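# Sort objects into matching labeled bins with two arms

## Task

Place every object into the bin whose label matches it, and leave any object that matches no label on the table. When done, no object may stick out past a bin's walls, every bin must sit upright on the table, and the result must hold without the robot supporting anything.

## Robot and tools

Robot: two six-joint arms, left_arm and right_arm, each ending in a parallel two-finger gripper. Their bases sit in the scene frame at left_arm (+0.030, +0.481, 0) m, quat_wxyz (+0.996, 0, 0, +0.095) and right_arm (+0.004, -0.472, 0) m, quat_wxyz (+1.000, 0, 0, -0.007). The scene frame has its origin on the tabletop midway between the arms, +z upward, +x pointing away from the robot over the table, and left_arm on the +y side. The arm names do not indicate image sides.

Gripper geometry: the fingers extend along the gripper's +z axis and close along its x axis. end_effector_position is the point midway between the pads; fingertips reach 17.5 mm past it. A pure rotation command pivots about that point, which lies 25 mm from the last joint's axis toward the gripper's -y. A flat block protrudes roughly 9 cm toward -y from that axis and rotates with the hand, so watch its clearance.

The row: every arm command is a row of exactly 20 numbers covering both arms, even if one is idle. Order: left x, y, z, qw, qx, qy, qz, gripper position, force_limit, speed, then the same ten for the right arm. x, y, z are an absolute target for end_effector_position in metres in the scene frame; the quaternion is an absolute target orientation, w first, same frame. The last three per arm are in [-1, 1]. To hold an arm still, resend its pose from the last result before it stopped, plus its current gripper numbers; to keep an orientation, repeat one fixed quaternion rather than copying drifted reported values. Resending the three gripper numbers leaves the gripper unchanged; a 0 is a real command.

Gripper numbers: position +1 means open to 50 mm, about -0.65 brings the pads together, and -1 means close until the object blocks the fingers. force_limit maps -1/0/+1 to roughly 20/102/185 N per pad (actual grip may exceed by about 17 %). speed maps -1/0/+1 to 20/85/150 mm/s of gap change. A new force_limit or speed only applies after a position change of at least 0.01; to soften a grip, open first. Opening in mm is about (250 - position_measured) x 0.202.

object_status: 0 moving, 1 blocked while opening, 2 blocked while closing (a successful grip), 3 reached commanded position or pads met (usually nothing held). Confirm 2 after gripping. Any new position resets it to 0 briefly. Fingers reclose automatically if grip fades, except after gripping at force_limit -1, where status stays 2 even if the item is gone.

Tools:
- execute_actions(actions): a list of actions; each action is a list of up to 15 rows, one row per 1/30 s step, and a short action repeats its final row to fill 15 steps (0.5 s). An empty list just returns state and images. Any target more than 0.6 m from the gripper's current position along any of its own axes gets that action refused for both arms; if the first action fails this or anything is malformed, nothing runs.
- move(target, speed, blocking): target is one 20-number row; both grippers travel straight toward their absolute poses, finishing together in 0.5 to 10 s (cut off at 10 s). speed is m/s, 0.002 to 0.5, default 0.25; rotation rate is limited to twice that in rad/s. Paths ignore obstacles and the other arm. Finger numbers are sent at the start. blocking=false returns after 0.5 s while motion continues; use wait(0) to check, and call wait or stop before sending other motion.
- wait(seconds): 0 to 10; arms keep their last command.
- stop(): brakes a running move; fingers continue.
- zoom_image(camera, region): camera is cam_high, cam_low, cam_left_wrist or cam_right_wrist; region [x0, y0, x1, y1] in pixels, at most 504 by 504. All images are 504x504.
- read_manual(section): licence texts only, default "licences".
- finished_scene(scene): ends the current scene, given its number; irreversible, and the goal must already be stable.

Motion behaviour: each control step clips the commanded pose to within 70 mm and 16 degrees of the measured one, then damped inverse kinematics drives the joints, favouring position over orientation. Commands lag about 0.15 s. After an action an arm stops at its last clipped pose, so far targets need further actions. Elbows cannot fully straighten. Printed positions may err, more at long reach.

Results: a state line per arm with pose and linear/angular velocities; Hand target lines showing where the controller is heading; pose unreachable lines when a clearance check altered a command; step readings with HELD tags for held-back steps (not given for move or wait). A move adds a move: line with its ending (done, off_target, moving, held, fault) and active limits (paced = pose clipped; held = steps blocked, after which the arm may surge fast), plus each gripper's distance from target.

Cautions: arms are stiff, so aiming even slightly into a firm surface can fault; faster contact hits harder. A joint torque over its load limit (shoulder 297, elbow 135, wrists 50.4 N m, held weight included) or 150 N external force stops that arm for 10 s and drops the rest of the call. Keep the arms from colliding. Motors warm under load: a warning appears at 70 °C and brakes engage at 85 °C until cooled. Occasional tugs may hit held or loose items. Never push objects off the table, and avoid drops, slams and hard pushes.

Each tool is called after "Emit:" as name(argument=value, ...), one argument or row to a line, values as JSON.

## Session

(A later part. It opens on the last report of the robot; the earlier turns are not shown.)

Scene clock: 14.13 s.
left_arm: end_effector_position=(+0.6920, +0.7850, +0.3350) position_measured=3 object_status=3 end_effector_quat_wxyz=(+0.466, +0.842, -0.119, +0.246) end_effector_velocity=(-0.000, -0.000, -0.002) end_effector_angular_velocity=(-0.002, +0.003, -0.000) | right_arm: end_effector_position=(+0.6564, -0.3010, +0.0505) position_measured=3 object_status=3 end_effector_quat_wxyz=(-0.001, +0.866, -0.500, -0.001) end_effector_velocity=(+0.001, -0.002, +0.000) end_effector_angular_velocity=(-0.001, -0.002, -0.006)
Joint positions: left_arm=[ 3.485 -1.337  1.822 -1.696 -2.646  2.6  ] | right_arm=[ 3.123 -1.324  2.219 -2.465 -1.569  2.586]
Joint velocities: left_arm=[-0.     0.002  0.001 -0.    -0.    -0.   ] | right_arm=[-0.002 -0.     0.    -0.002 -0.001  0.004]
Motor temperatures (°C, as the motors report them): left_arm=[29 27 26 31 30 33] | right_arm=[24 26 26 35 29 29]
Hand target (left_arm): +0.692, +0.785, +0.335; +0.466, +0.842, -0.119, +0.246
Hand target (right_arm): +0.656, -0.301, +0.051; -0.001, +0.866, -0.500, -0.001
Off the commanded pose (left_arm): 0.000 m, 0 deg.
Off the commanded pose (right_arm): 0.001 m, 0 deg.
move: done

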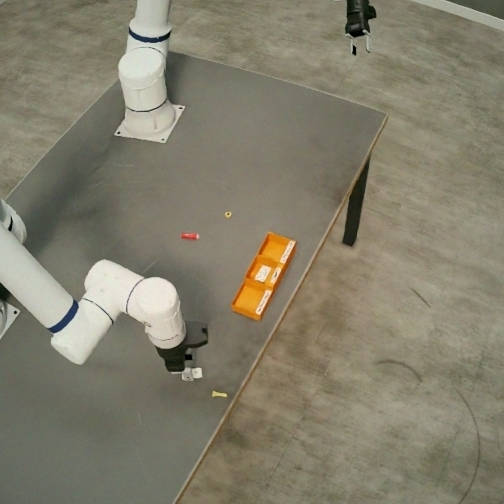

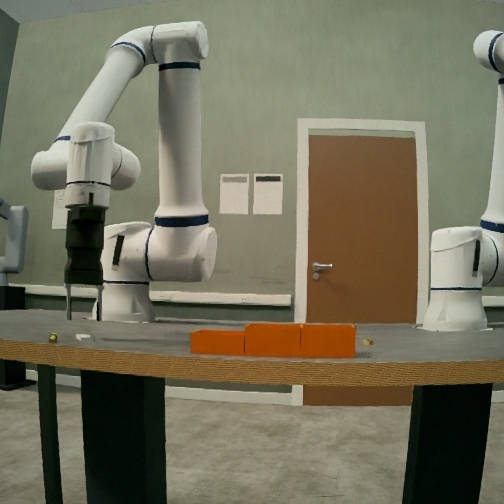

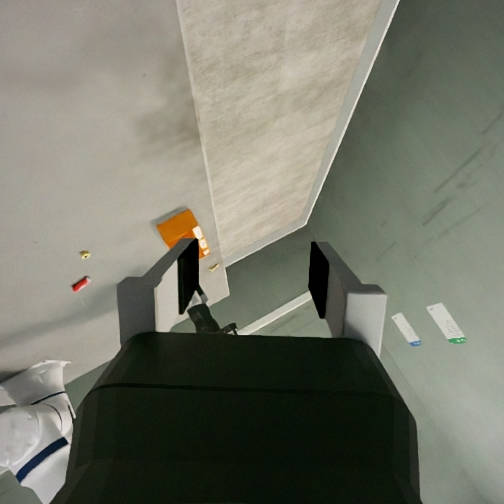

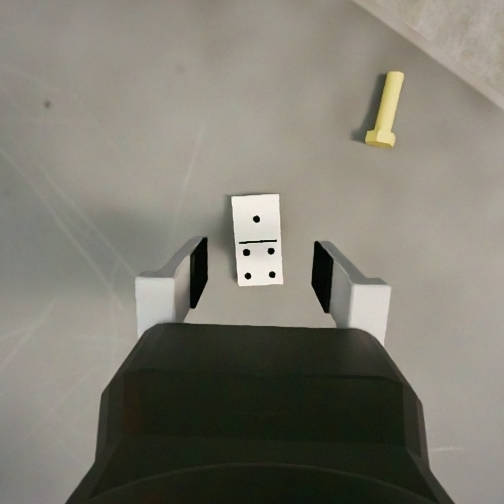

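Emit:
move(
  target=[0.692,0.785,0.335,0.466,0.842,-0.119,0.246,1,0,0,0.659,-0.298,0.019,0,0.883,-0.4695,0,1,-0.5,0],
  speed=0.08,
)

Emit:
move(
  target=[0.692,0.785,0.335,0.466,0.842,-0.119,0.246,1,0,0,0.659,-0.298,0.019,0,0.883,-0.4695,0,-1,-0.5,0],
)

Emit:
move(
  target=[0.692,0.785,0.335,0.466,0.842,-0.119,0.246,1,0,0,0.690,0.054,0.13,0,1,0,0,-1,-0.5,0],
  speed=0.4,
)

Scene clock: 15.20 s.
left_arm: end_effector_position=(+0.6920, +0.7850, +0.3350) position_measured=3 object_status=3 end_effector_quat_wxyz=(+0.466, +0.842, -0.119, +0.246) end_effector_velocity=(+0.000, +0.000, -0.001) end_effector_angular_velocity=(-0.001, +0.001, +0.000) | right_arm: end_effector_position=(+0.6589, -0.2980, +0.0193) position_measured=3 object_status=3 end_effector_quat_wxyz=(+0.000, +0.883, -0.470, -0.000) end_effector_velocity=(+0.002, +0.000, -0.001) end_effector_angular_velocity=(-0.001, -0.004, +0.006)
Joint positions: left_arm=[ 3.485 -1.337  1.822 -1.696 -2.646  2.6  ] | right_arm=[ 3.127 -1.268  2.227 -2.53  -1.571  2.52 ]
Joint velocities: left_arm=[ 0.     0.001 -0.    -0.    -0.    -0.   ] | right_arm=[ 0.001  0.004 -0.002 -0.006 -0.    -0.005]
Motor temperatures (°C, as the motors report them): left_arm=[29 27 26 31 30 33] | right_arm=[24 26 26 35 29 29]
Hand target (left_arm): +0.692, +0.785, +0.335; +0.466, +0.842, -0.119, +0.246
Hand target (right_arm): +0.659, -0.298, +0.019; +0.000, +0.883, -0.469, +0.000
Off the commanded pose (left_arm): 0.000 m, 0 deg.
Off the commanded pose (right_arm): 0.000 m, 0 deg.
move: done

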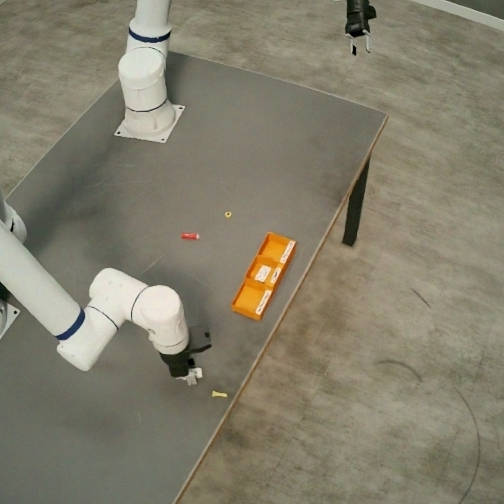

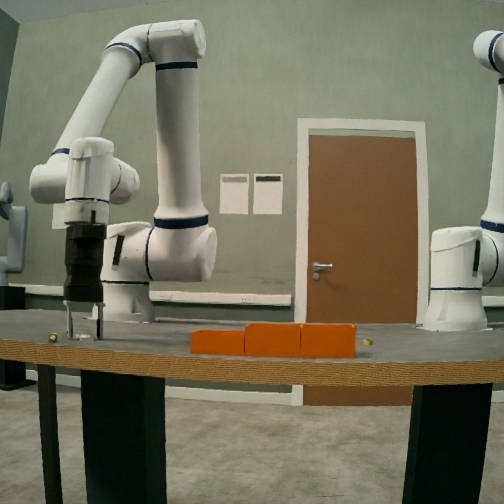

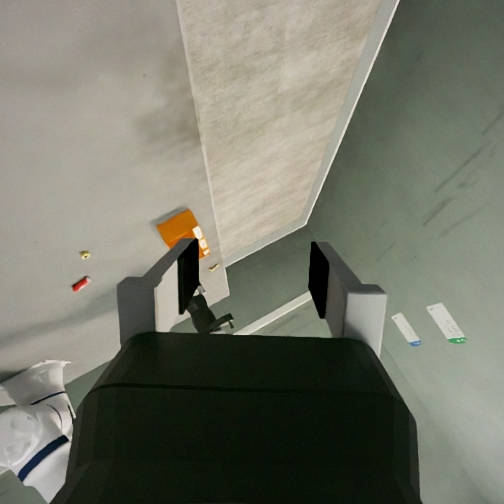

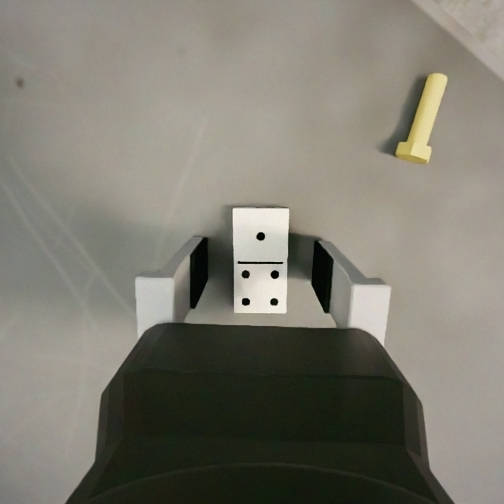

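Scene clock: 15.90 s.
left_arm: end_effector_position=(+0.6920, +0.7850, +0.3350) position_measured=3 object_status=3 end_effector_quat_wxyz=(+0.466, +0.842, -0.119, +0.246) end_effector_velocity=(+0.000, -0.001, +0.000) end_effector_angular_velocity=(-0.000, +0.000, -0.001) | right_arm: end_effector_position=(+0.6589, -0.2980, +0.0190) position_measured=140 object_status=2 end_effector_quat_wxyz=(+0.000, +0.883, -0.469, -0.000) end_effector_velocity=(+0.000, -0.000, +0.001) end_effector_angular_velocity=(+0.001, -0.001, -0.001)
Joint positions: left_arm=[ 3.485 -1.337  1.822 -1.696 -2.646  2.6  ] | right_arm=[ 3.127 -1.268  2.227 -2.53  -1.571  2.52 ]
Joint velocities: left_arm=[-0.001 -0.001  0.     0.    -0.    -0.001] | right_arm=[-0.001 -0.001  0.    -0.001  0.001 -0.   ]
Motor temperatures (°C, as the motors report them): left_arm=[29 27 26 31 30 33] | right_arm=[24 26 26 35 29 29]
Hand target (left_arm): +0.692, +0.785, +0.335; +0.466, +0.842, -0.119, +0.246
Hand target (right_arm): +0.659, -0.298, +0.019; +0.000, +0.883, -0.469, +0.000
Off the commanded pose (left_arm): 0.000 m, 0 deg.
Off the commanded pose (right_arm): 0.000 m, 0 deg.
move: done

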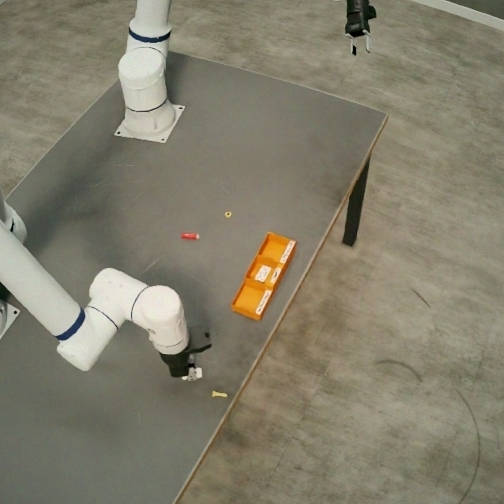

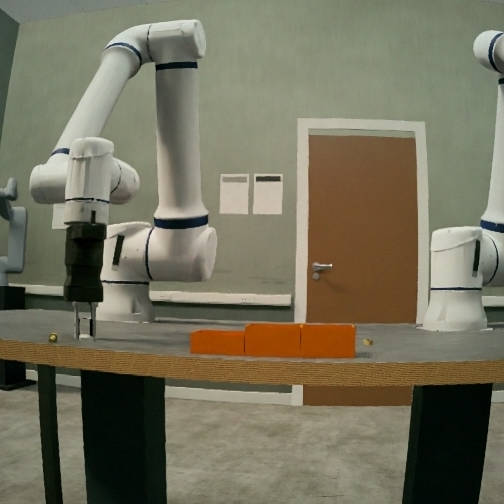

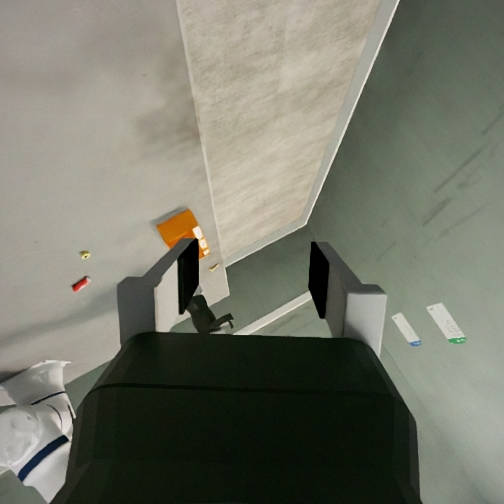

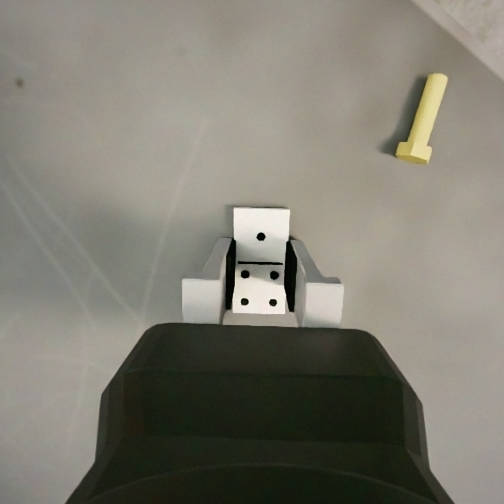

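Scene clock: 17.73 s.
left_arm: end_effector_position=(+0.6920, +0.7850, +0.3350) position_measured=3 object_status=3 end_effector_quat_wxyz=(+0.466, +0.842, -0.119, +0.246) end_effector_velocity=(+0.000, -0.000, -0.001) end_effector_angular_velocity=(-0.001, +0.001, -0.001) | right_arm: end_effector_position=(+0.6908, +0.0530, +0.1293) position_measured=140 object_status=2 end_effector_quat_wxyz=(+0.001, +1.000, -0.000, +0.000) end_effector_velocity=(+0.002, +0.003, +0.002) end_effector_angular_velocity=(+0.002, -0.002, +0.007)
Joint positions: left_arm=[ 3.485 -1.337  1.822 -1.696 -2.646  2.6  ] | right_arm=[ 3.574 -1.155  1.777 -2.193 -1.573  1.991]
Joint velocities: left_arm=[-0.     0.001  0.001 -0.    -0.     0.   ] | right_arm=[ 0.002  0.002 -0.006  0.002  0.001 -0.005]
Motor temperatures (°C, as the motors report them): left_arm=[29 27 26 31 30 33] | right_arm=[24 26 26 35 29 29]
Hand target (left_arm): +0.692, +0.785, +0.335; +0.466, +0.842, -0.119, +0.246
Hand target (right_arm): +0.691, +0.053, +0.129; +0.001, +1.000, +0.000, +0.000
Off the commanded pose (left_arm): 0.000 m, 0 deg.
Off the commanded pose (right_arm): 0.001 m, 0 deg.
move: done

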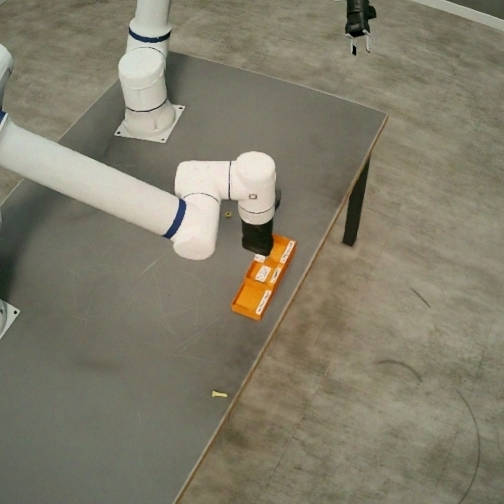

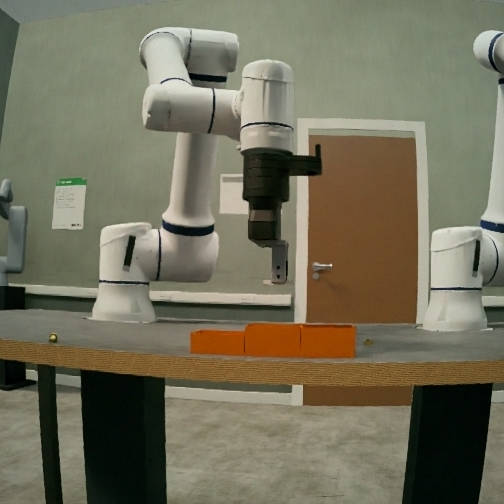

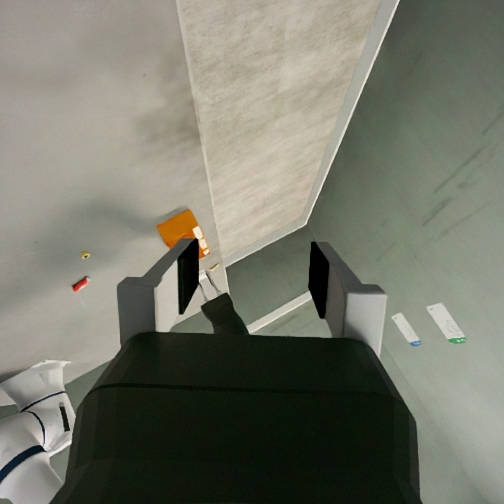

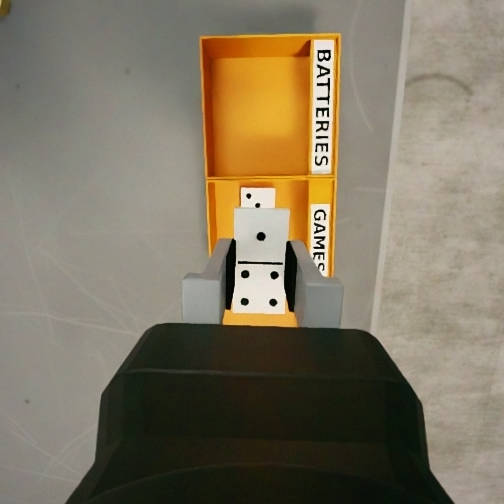

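Emit:
move(
  target=[0.692,0.785,0.335,0.466,0.842,-0.119,0.246,1,0,0,0.690,0.054,0.035,0,1,0,0,-1,-0.5,0],
  speed=0.15,
)

Emit:
move(
  target=[0.692,0.785,0.335,0.466,0.842,-0.119,0.246,1,0,0,0.690,0.054,0.035,0,1,0,0,0.3,-0.5,0],
)

Emit:
move(
  target=[0.692,0.785,0.335,0.466,0.842,-0.119,0.246,1,0,0,0.690,0.054,0.09,0,1,0,0,0.3,-0.5,0],
)

Emit:
move(
  target=[0.692,0.785,0.335,0.466,0.842,-0.119,0.246,1,0,0,0.448,0.085,0.06,0,0.843,-0.537,0,1,-0.5,0],
  speed=0.45,
)

Scene clock: 19.13 s.
left_arm: end_effector_position=(+0.6920, +0.7850, +0.3350) position_measured=3 object_status=3 end_effector_quat_wxyz=(+0.466, +0.842, -0.119, +0.246) end_effector_velocity=(-0.000, +0.000, +0.000) end_effector_angular_velocity=(+0.001, -0.001, -0.000) | right_arm: end_effector_position=(+0.6897, +0.0539, +0.0354) position_measured=140 object_status=2 end_effector_quat_wxyz=(+0.000, +1.000, +0.000, +0.000) end_effector_velocity=(-0.001, -0.000, -0.002) end_effector_angular_velocity=(-0.001, +0.002, +0.000)
Joint positions: left_arm=[ 3.485 -1.337  1.822 -1.696 -2.646  2.6  ] | right_arm=[ 3.575 -1.054  1.828 -2.345 -1.571  1.991]
Joint velocities: left_arm=[ 0.    -0.001  0.    -0.     0.     0.   ] | right_arm=[-0.     0.002  0.    -0.    -0.    -0.   ]
Motor temperatures (°C, as the motors report them): left_arm=[29 27 26 31 30 33] | right_arm=[24 26 26 35 29 29]
Hand target (left_arm): +0.692, +0.785, +0.335; +0.466, +0.842, -0.119, +0.246
Hand target (right_arm): +0.690, +0.054, +0.035; +0.000, +1.000, -0.000, +0.000
Off the commanded pose (left_arm): 0.000 m, 0 deg.
Off the commanded pose (right_arm): 0.000 m, 0 deg.
move: done

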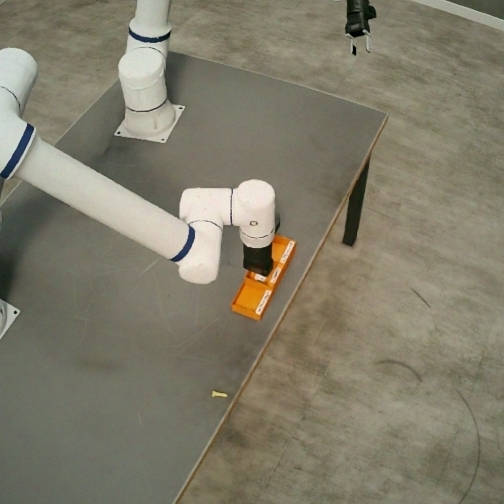

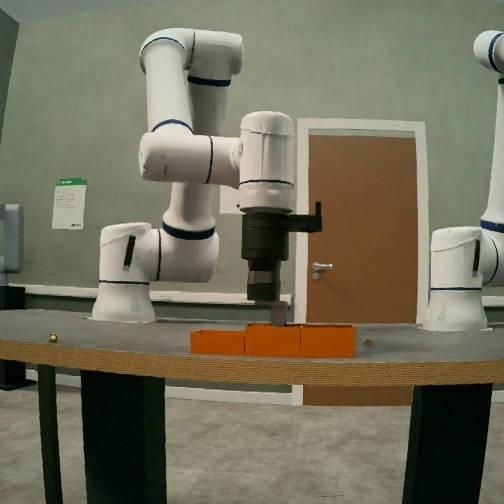

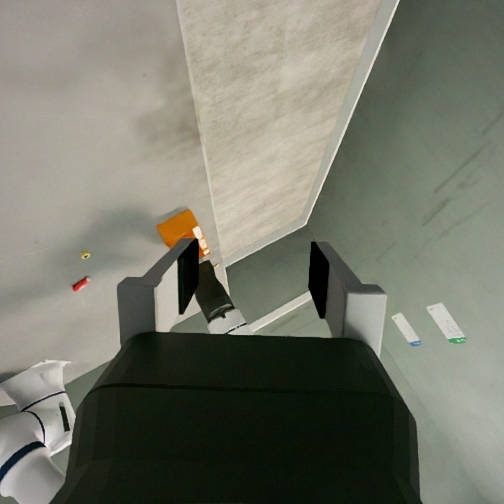

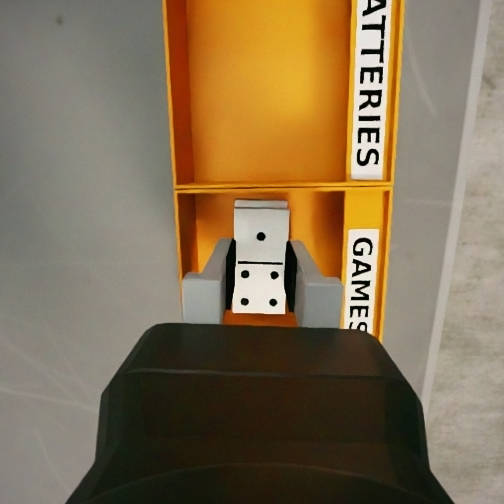

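Scene clock: 19.83 s.
left_arm: end_effector_position=(+0.6920, +0.7850, +0.3350) position_measured=3 object_status=3 end_effector_quat_wxyz=(+0.466, +0.842, -0.119, +0.246) end_effector_velocity=(-0.000, +0.000, +0.000) end_effector_angular_velocity=(+0.000, -0.001, +0.000) | right_arm: end_effector_position=(+0.6900, +0.0540, +0.0350) position_measured=107 object_status=3 end_effector_quat_wxyz=(+0.000, +1.000, +0.000, -0.000) end_effector_velocity=(-0.000, -0.000, -0.000) end_effector_angular_velocity=(+0.002, +0.002, +0.000)
Joint positions: left_arm=[ 3.485 -1.337  1.822 -1.696 -2.646  2.6  ] | right_arm=[ 3.575 -1.054  1.828 -2.345 -1.571  1.991]
Joint velocities: left_arm=[ 0. -0. -0.  0.  0.  0.] | right_arm=[-0.001  0.     0.     0.001  0.003 -0.001]
Motor temperatures (°C, as the motors report them): left_arm=[29 27 26 31 30 33] | right_arm=[24 26 26 35 29 29]
Hand target (left_arm): +0.692, +0.785, +0.335; +0.466, +0.842, -0.119, +0.246
Hand target (right_arm): +0.690, +0.054, +0.035; -0.000, +1.000, +0.000, +0.000
Off the commanded pose (left_arm): 0.000 m, 0 deg.
Off the commanded pose (right_arm): 0.000 m, 0 deg.
move: done

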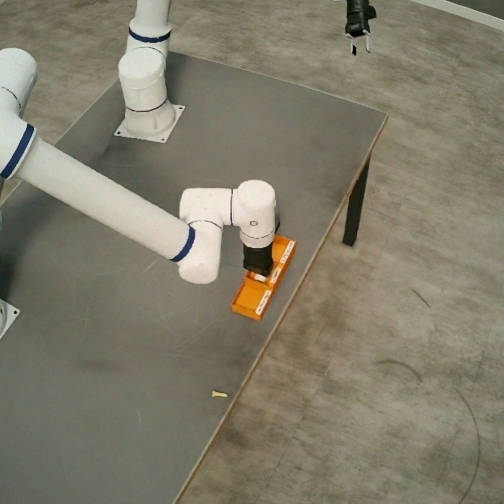

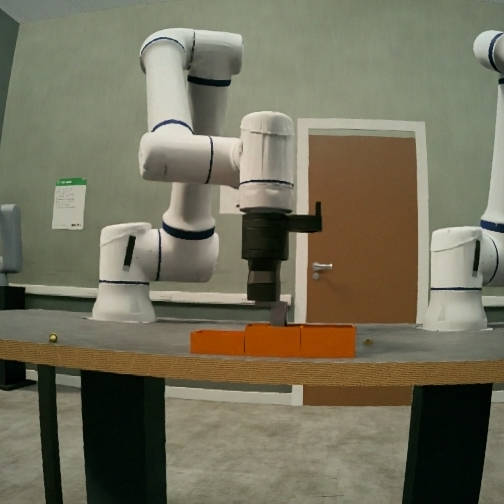

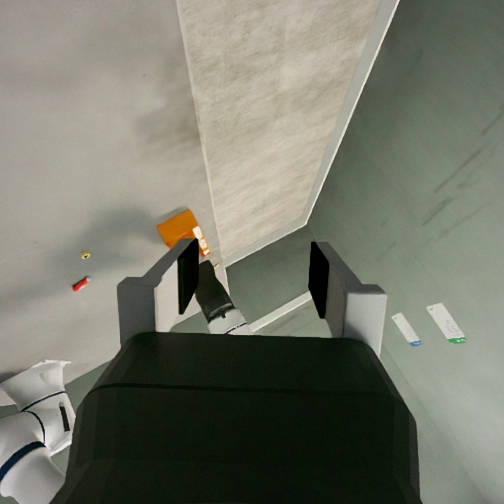

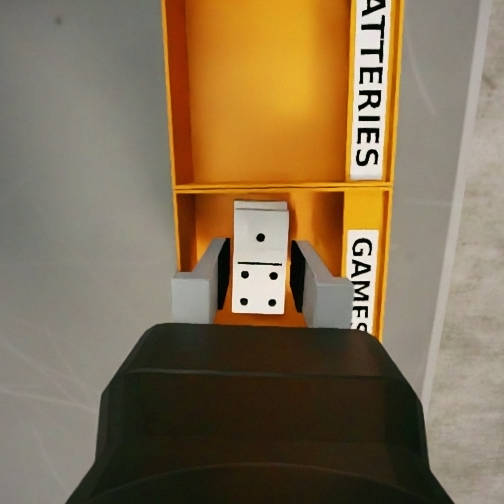

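Scene clock: 20.70 s.
left_arm: end_effector_position=(+0.6920, +0.7850, +0.3350) position_measured=3 object_status=3 end_effector_quat_wxyz=(+0.466, +0.842, -0.119, +0.246) end_effector_velocity=(-0.000, +0.000, -0.000) end_effector_angular_velocity=(-0.000, +0.001, +0.000) | right_arm: end_effector_position=(+0.6901, +0.0541, +0.0897) position_measured=107 object_status=3 end_effector_quat_wxyz=(-0.000, +1.000, +0.000, -0.000) end_effector_velocity=(-0.000, +0.001, +0.001) end_effector_angular_velocity=(+0.000, +0.001, +0.001)
Joint positions: left_arm=[ 3.485 -1.337  1.822 -1.696 -2.646  2.6  ] | right_arm=[ 3.575 -1.114  1.801 -2.258 -1.571  1.991]
Joint velocities: left_arm=[ 0.     0.     0.     0.     0.    -0.001] | right_arm=[ 0.001 -0.001 -0.002  0.004  0.001 -0.   ]
Motor temperatures (°C, as the motors report them): left_arm=[29 27 26 31 30 33] | right_arm=[24 26 26 35 29 29]
Hand target (left_arm): +0.692, +0.785, +0.335; +0.466, +0.842, -0.119, +0.246
Hand target (right_arm): +0.690, +0.054, +0.090; -0.000, +1.000, -0.000, +0.000
Off the commanded pose (left_arm): 0.000 m, 0 deg.
Off the commanded pose (right_arm): 0.000 m, 0 deg.
move: done

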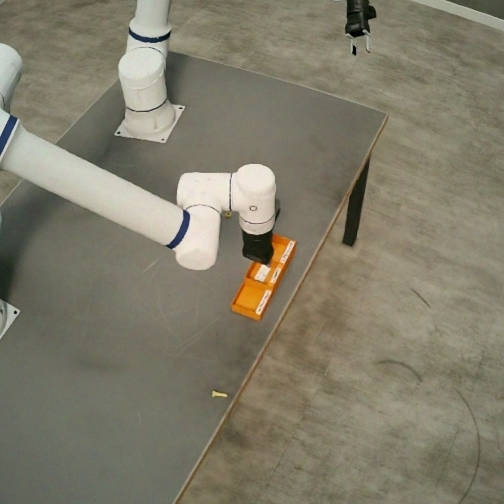

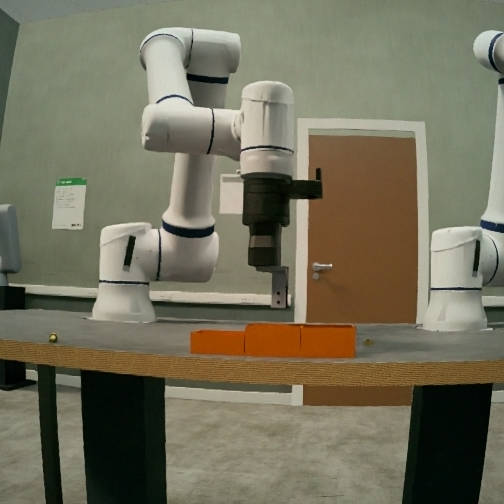

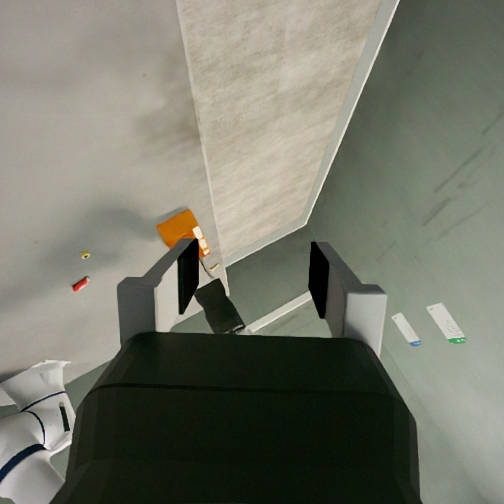

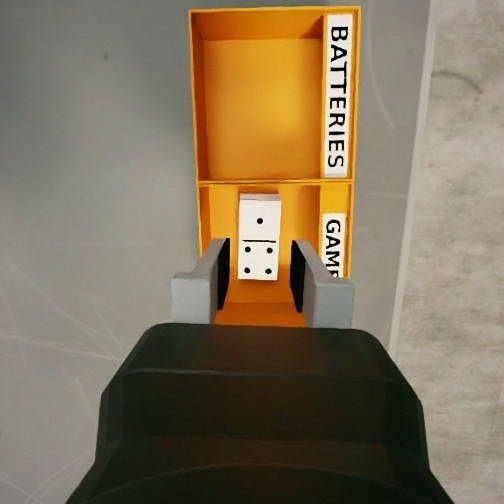

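Scene clock: 22.57 s.
left_arm: end_effector_position=(+0.6920, +0.7850, +0.3350) position_measured=3 object_status=3 end_effector_quat_wxyz=(+0.466, +0.842, -0.119, +0.246) end_effector_velocity=(+0.000, +0.000, -0.001) end_effector_angular_velocity=(-0.001, +0.001, -0.000) | right_arm: end_effector_position=(+0.4483, +0.0847, +0.0604) position_measured=3 object_status=3 end_effector_quat_wxyz=(+0.000, +0.844, -0.537, +0.000) end_effector_velocity=(-0.002, +0.001, -0.001) end_effector_angular_velocity=(-0.000, +0.001, -0.011)
Joint positions: left_arm=[ 3.485 -1.337  1.822 -1.696 -2.646  2.6  ] | right_arm=[ 3.808 -1.287  2.139 -2.423 -1.572  3.357]
Joint velocities: left_arm=[-0.     0.002 -0.    -0.    -0.    -0.   ] | right_arm=[ 0.003 -0.     0.002 -0.001  0.     0.014]
Motor temperatures (°C, as the motors report them): left_arm=[29 27 26 31 30 33] | right_arm=[24 26 26 35 29 29]
Hand target (left_arm): +0.692, +0.785, +0.335; +0.466, +0.842, -0.119, +0.246
Hand target (right_arm): +0.448, +0.085, +0.060; +0.000, +0.843, -0.537, +0.001
Off the commanded pose (left_arm): 0.000 m, 0 deg.
Off the commanded pose (right_arm): 0.001 m, 0 deg.
move: done

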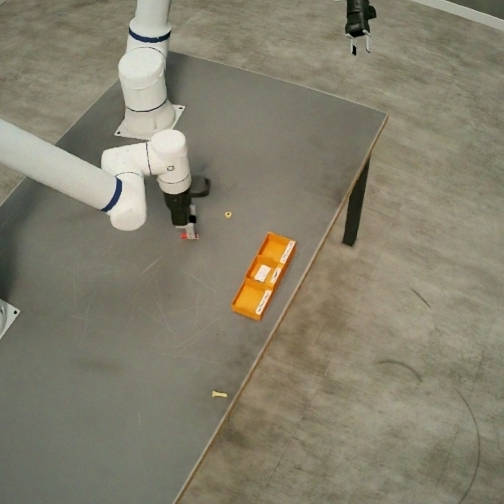

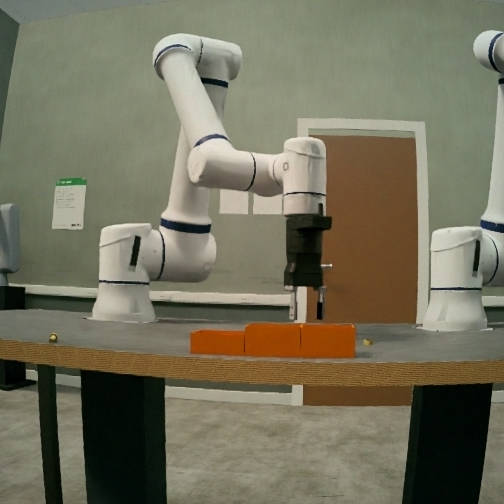

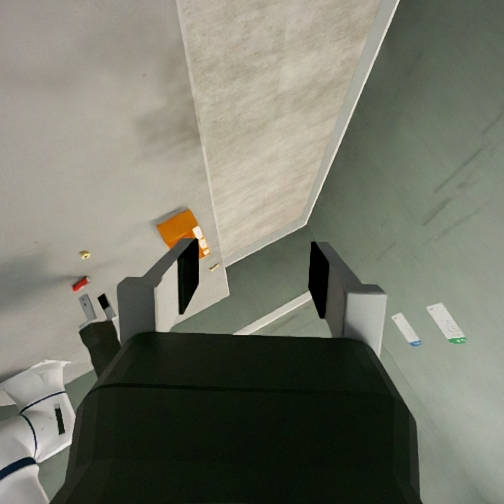

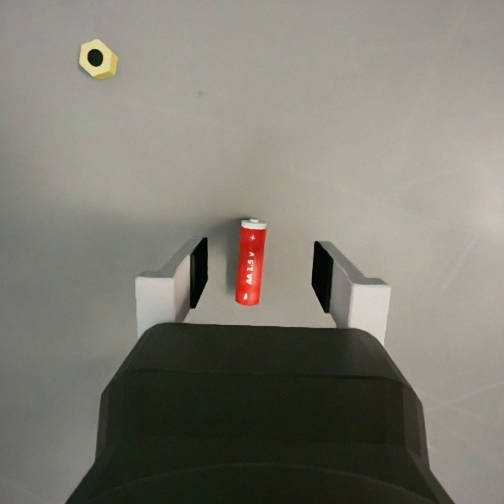

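Emit:
move(
  target=[0.692,0.785,0.335,0.466,0.842,-0.119,0.246,1,0,0,0.437,0.086,0.02,0,0.819,-0.574,0,1,-0.5,0],
  speed=0.09,
)

Emit:
move(
  target=[0.692,0.785,0.335,0.466,0.842,-0.119,0.246,1,0,0,0.437,0.086,0.02,0,0.819,-0.574,0,-1,-0.5,0],
)

Emit:
move(
  target=[0.692,0.785,0.335,0.466,0.842,-0.119,0.246,1,0,0,0.690,0.138,0.11,0,1,0,0,-1,-0.5,0],
  speed=0.45,
)

Scene clock: 23.73 s.
left_arm: end_effector_position=(+0.6920, +0.7850, +0.3350) position_measured=3 object_status=3 end_effector_quat_wxyz=(+0.466, +0.842, -0.119, +0.246) end_effector_velocity=(-0.001, +0.001, +0.001) end_effector_angular_velocity=(+0.001, -0.001, +0.001) | right_arm: end_effector_position=(+0.4370, +0.0859, +0.0203) position_measured=3 object_status=3 end_effector_quat_wxyz=(+0.000, +0.819, -0.574, +0.000) end_effector_velocity=(-0.001, +0.001, -0.002) end_effector_angular_velocity=(+0.000, -0.000, -0.003)
Joint positions: left_arm=[ 3.485 -1.337  1.822 -1.696 -2.646  2.6  ] | right_arm=[ 3.823 -1.232  2.167 -2.506 -1.571  3.461]
Joint velocities: left_arm=[ 0.001 -0.002  0.     0.     0.    -0.   ] | right_arm=[ 0.002  0.003  0.001 -0.004  0.     0.005]
Motor temperatures (°C, as the motors report them): left_arm=[29 27 26 31 30 33] | right_arm=[24 26 26 35 29 29]
Hand target (left_arm): +0.692, +0.785, +0.335; +0.466, +0.842, -0.119, +0.246
Hand target (right_arm): +0.437, +0.086, +0.020; +0.000, +0.819, -0.574, +0.000
Off the commanded pose (left_arm): 0.000 m, 0 deg.
Off the commanded pose (right_arm): 0.000 m, 0 deg.
move: done

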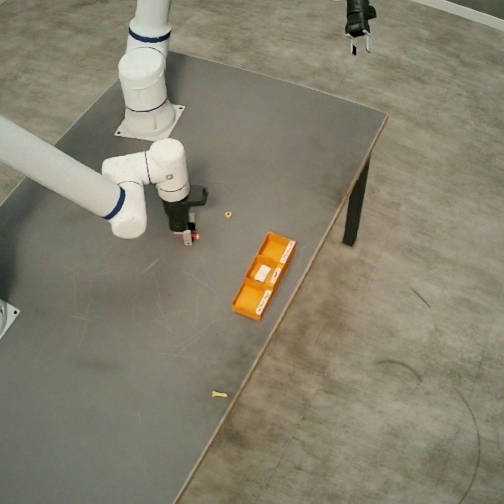

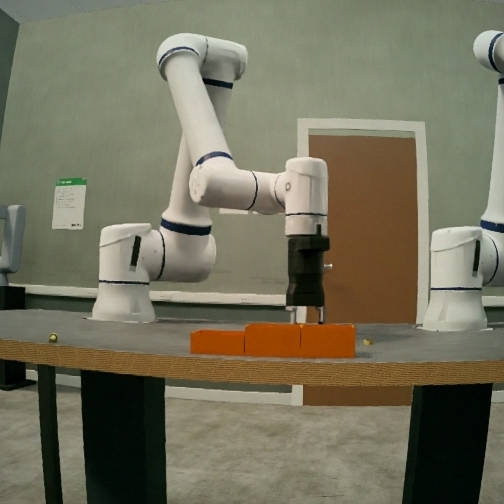

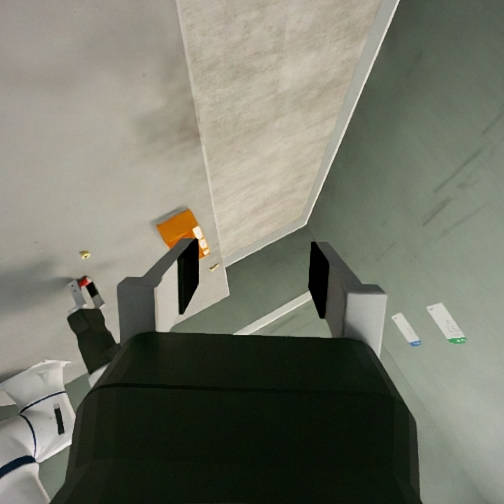

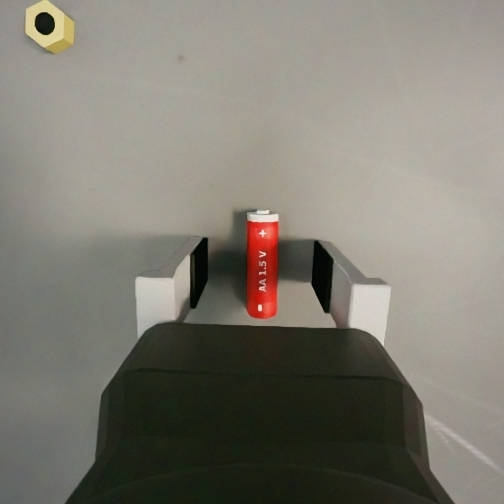

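Scene clock: 24.43 s.
left_arm: end_effector_position=(+0.6920, +0.7850, +0.3350) position_measured=3 object_status=3 end_effector_quat_wxyz=(+0.466, +0.842, -0.119, +0.246) end_effector_velocity=(+0.000, -0.001, -0.001) end_effector_angular_velocity=(-0.001, +0.001, -0.001) | right_arm: end_effector_position=(+0.4369, +0.0859, +0.0200) position_measured=186 object_status=2 end_effector_quat_wxyz=(+0.000, +0.819, -0.574, -0.000) end_effector_velocity=(-0.001, +0.001, +0.001) end_effector_angular_velocity=(-0.001, -0.000, +0.001)
Joint positions: left_arm=[ 3.485 -1.337  1.822 -1.696 -2.646  2.6  ] | right_arm=[ 3.823 -1.232  2.167 -2.506 -1.571  3.461]
Joint velocities: left_arm=[-0.001  0.001  0.     0.     0.     0.   ] | right_arm=[ 0.002 -0.001 -0.001  0.002 -0.001  0.   ]
Motor temperatures (°C, as the motors report them): left_arm=[29 27 26 31 30 33] | right_arm=[24 26 26 35 29 29]
Hand target (left_arm): +0.692, +0.785, +0.335; +0.466, +0.842, -0.119, +0.246
Hand target (right_arm): +0.437, +0.086, +0.020; -0.000, +0.819, -0.574, +0.000
Off the commanded pose (left_arm): 0.000 m, 0 deg.
Off the commanded pose (right_arm): 0.000 m, 0 deg.
move: done

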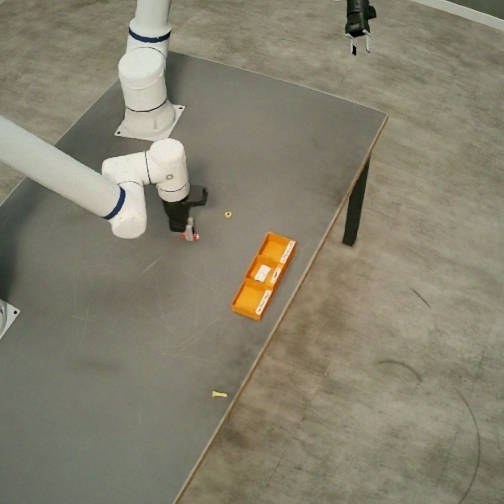

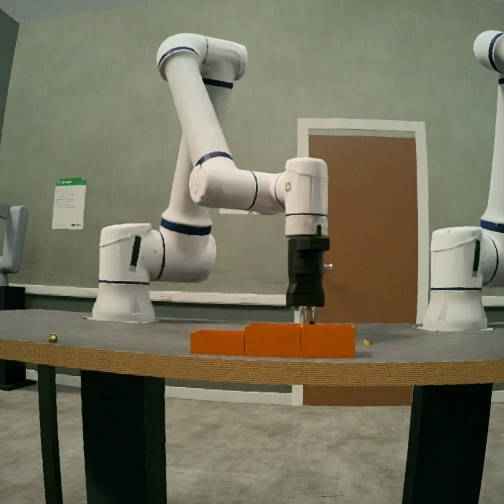

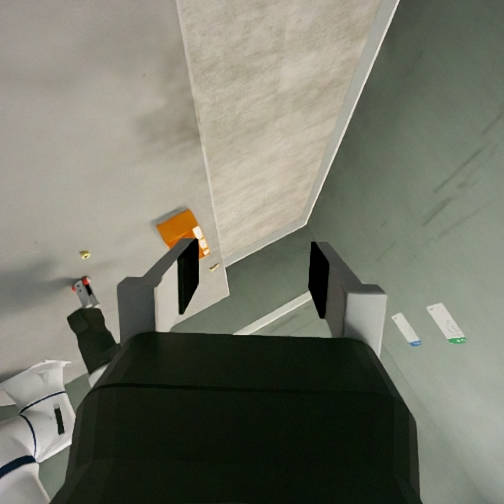

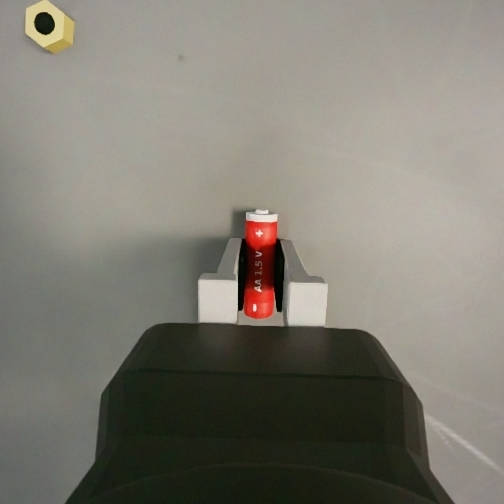

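Scene clock: 26.40 s.
left_arm: end_effector_position=(+0.6920, +0.7850, +0.3350) position_measured=3 object_status=3 end_effector_quat_wxyz=(+0.466, +0.842, -0.119, +0.246) end_effector_velocity=(+0.000, -0.001, -0.001) end_effector_angular_velocity=(-0.002, +0.002, -0.000) | right_arm: end_effector_position=(+0.6900, +0.1383, +0.1093) position_measured=186 object_status=2 end_effector_quat_wxyz=(-0.000, +1.000, -0.000, -0.000) end_effector_velocity=(+0.002, +0.000, +0.001) end_effector_angular_velocity=(-0.000, +0.001, +0.008)
Joint positions: left_arm=[ 3.485 -1.337  1.822 -1.696 -2.646  2.6  ] | right_arm=[ 3.663 -1.064  1.676 -2.183 -1.57   2.079]
Joint velocities: left_arm=[-0.001  0.002  0.    -0.    -0.    -0.001] | right_arm=[-0.001  0.002 -0.005  0.004 -0.    -0.008]
Motor temperatures (°C, as the motors report them): left_arm=[29 27 26 31 30 33] | right_arm=[24 26 26 35 29 29]
Hand target (left_arm): +0.692, +0.785, +0.335; +0.466, +0.842, -0.119, +0.246
Hand target (right_arm): +0.690, +0.138, +0.109; -0.000, +1.000, -0.000, -0.000
Off the commanded pose (left_arm): 0.000 m, 0 deg.
Off the commanded pose (right_arm): 0.001 m, 0 deg.
move: done

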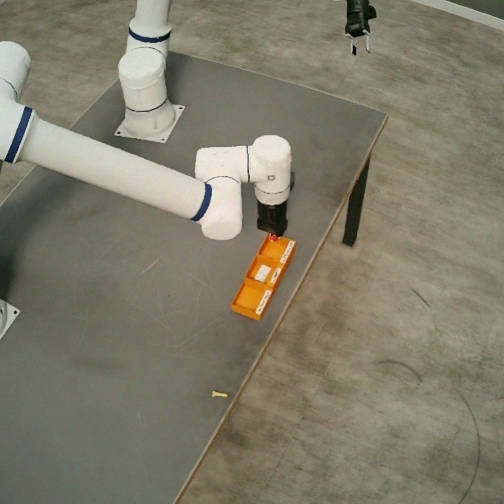

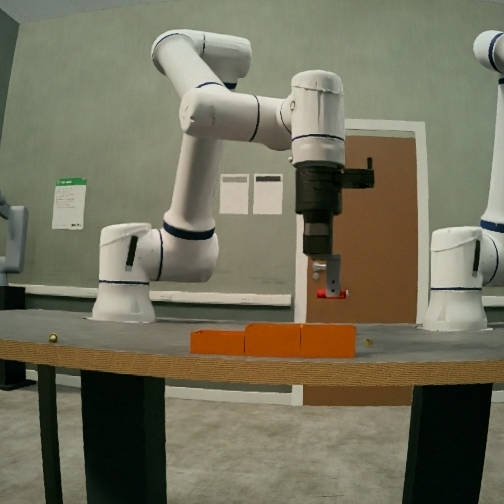

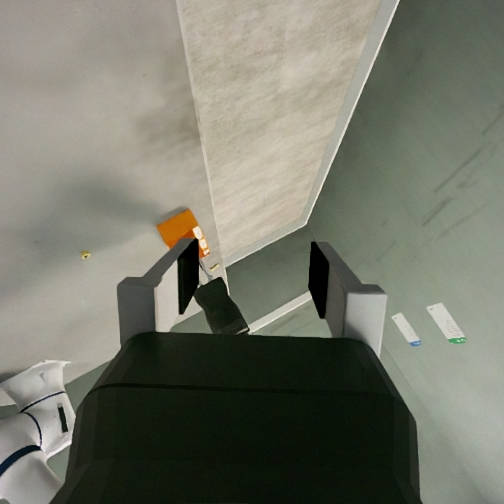

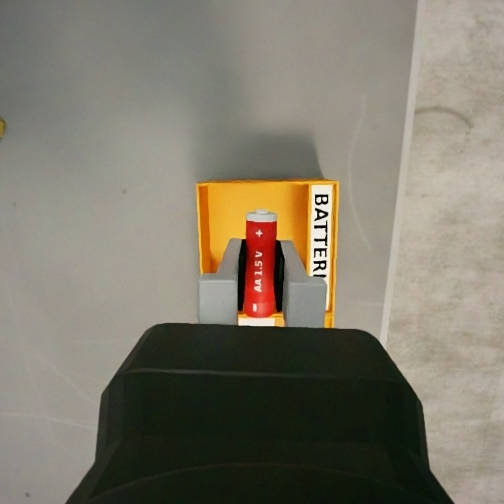

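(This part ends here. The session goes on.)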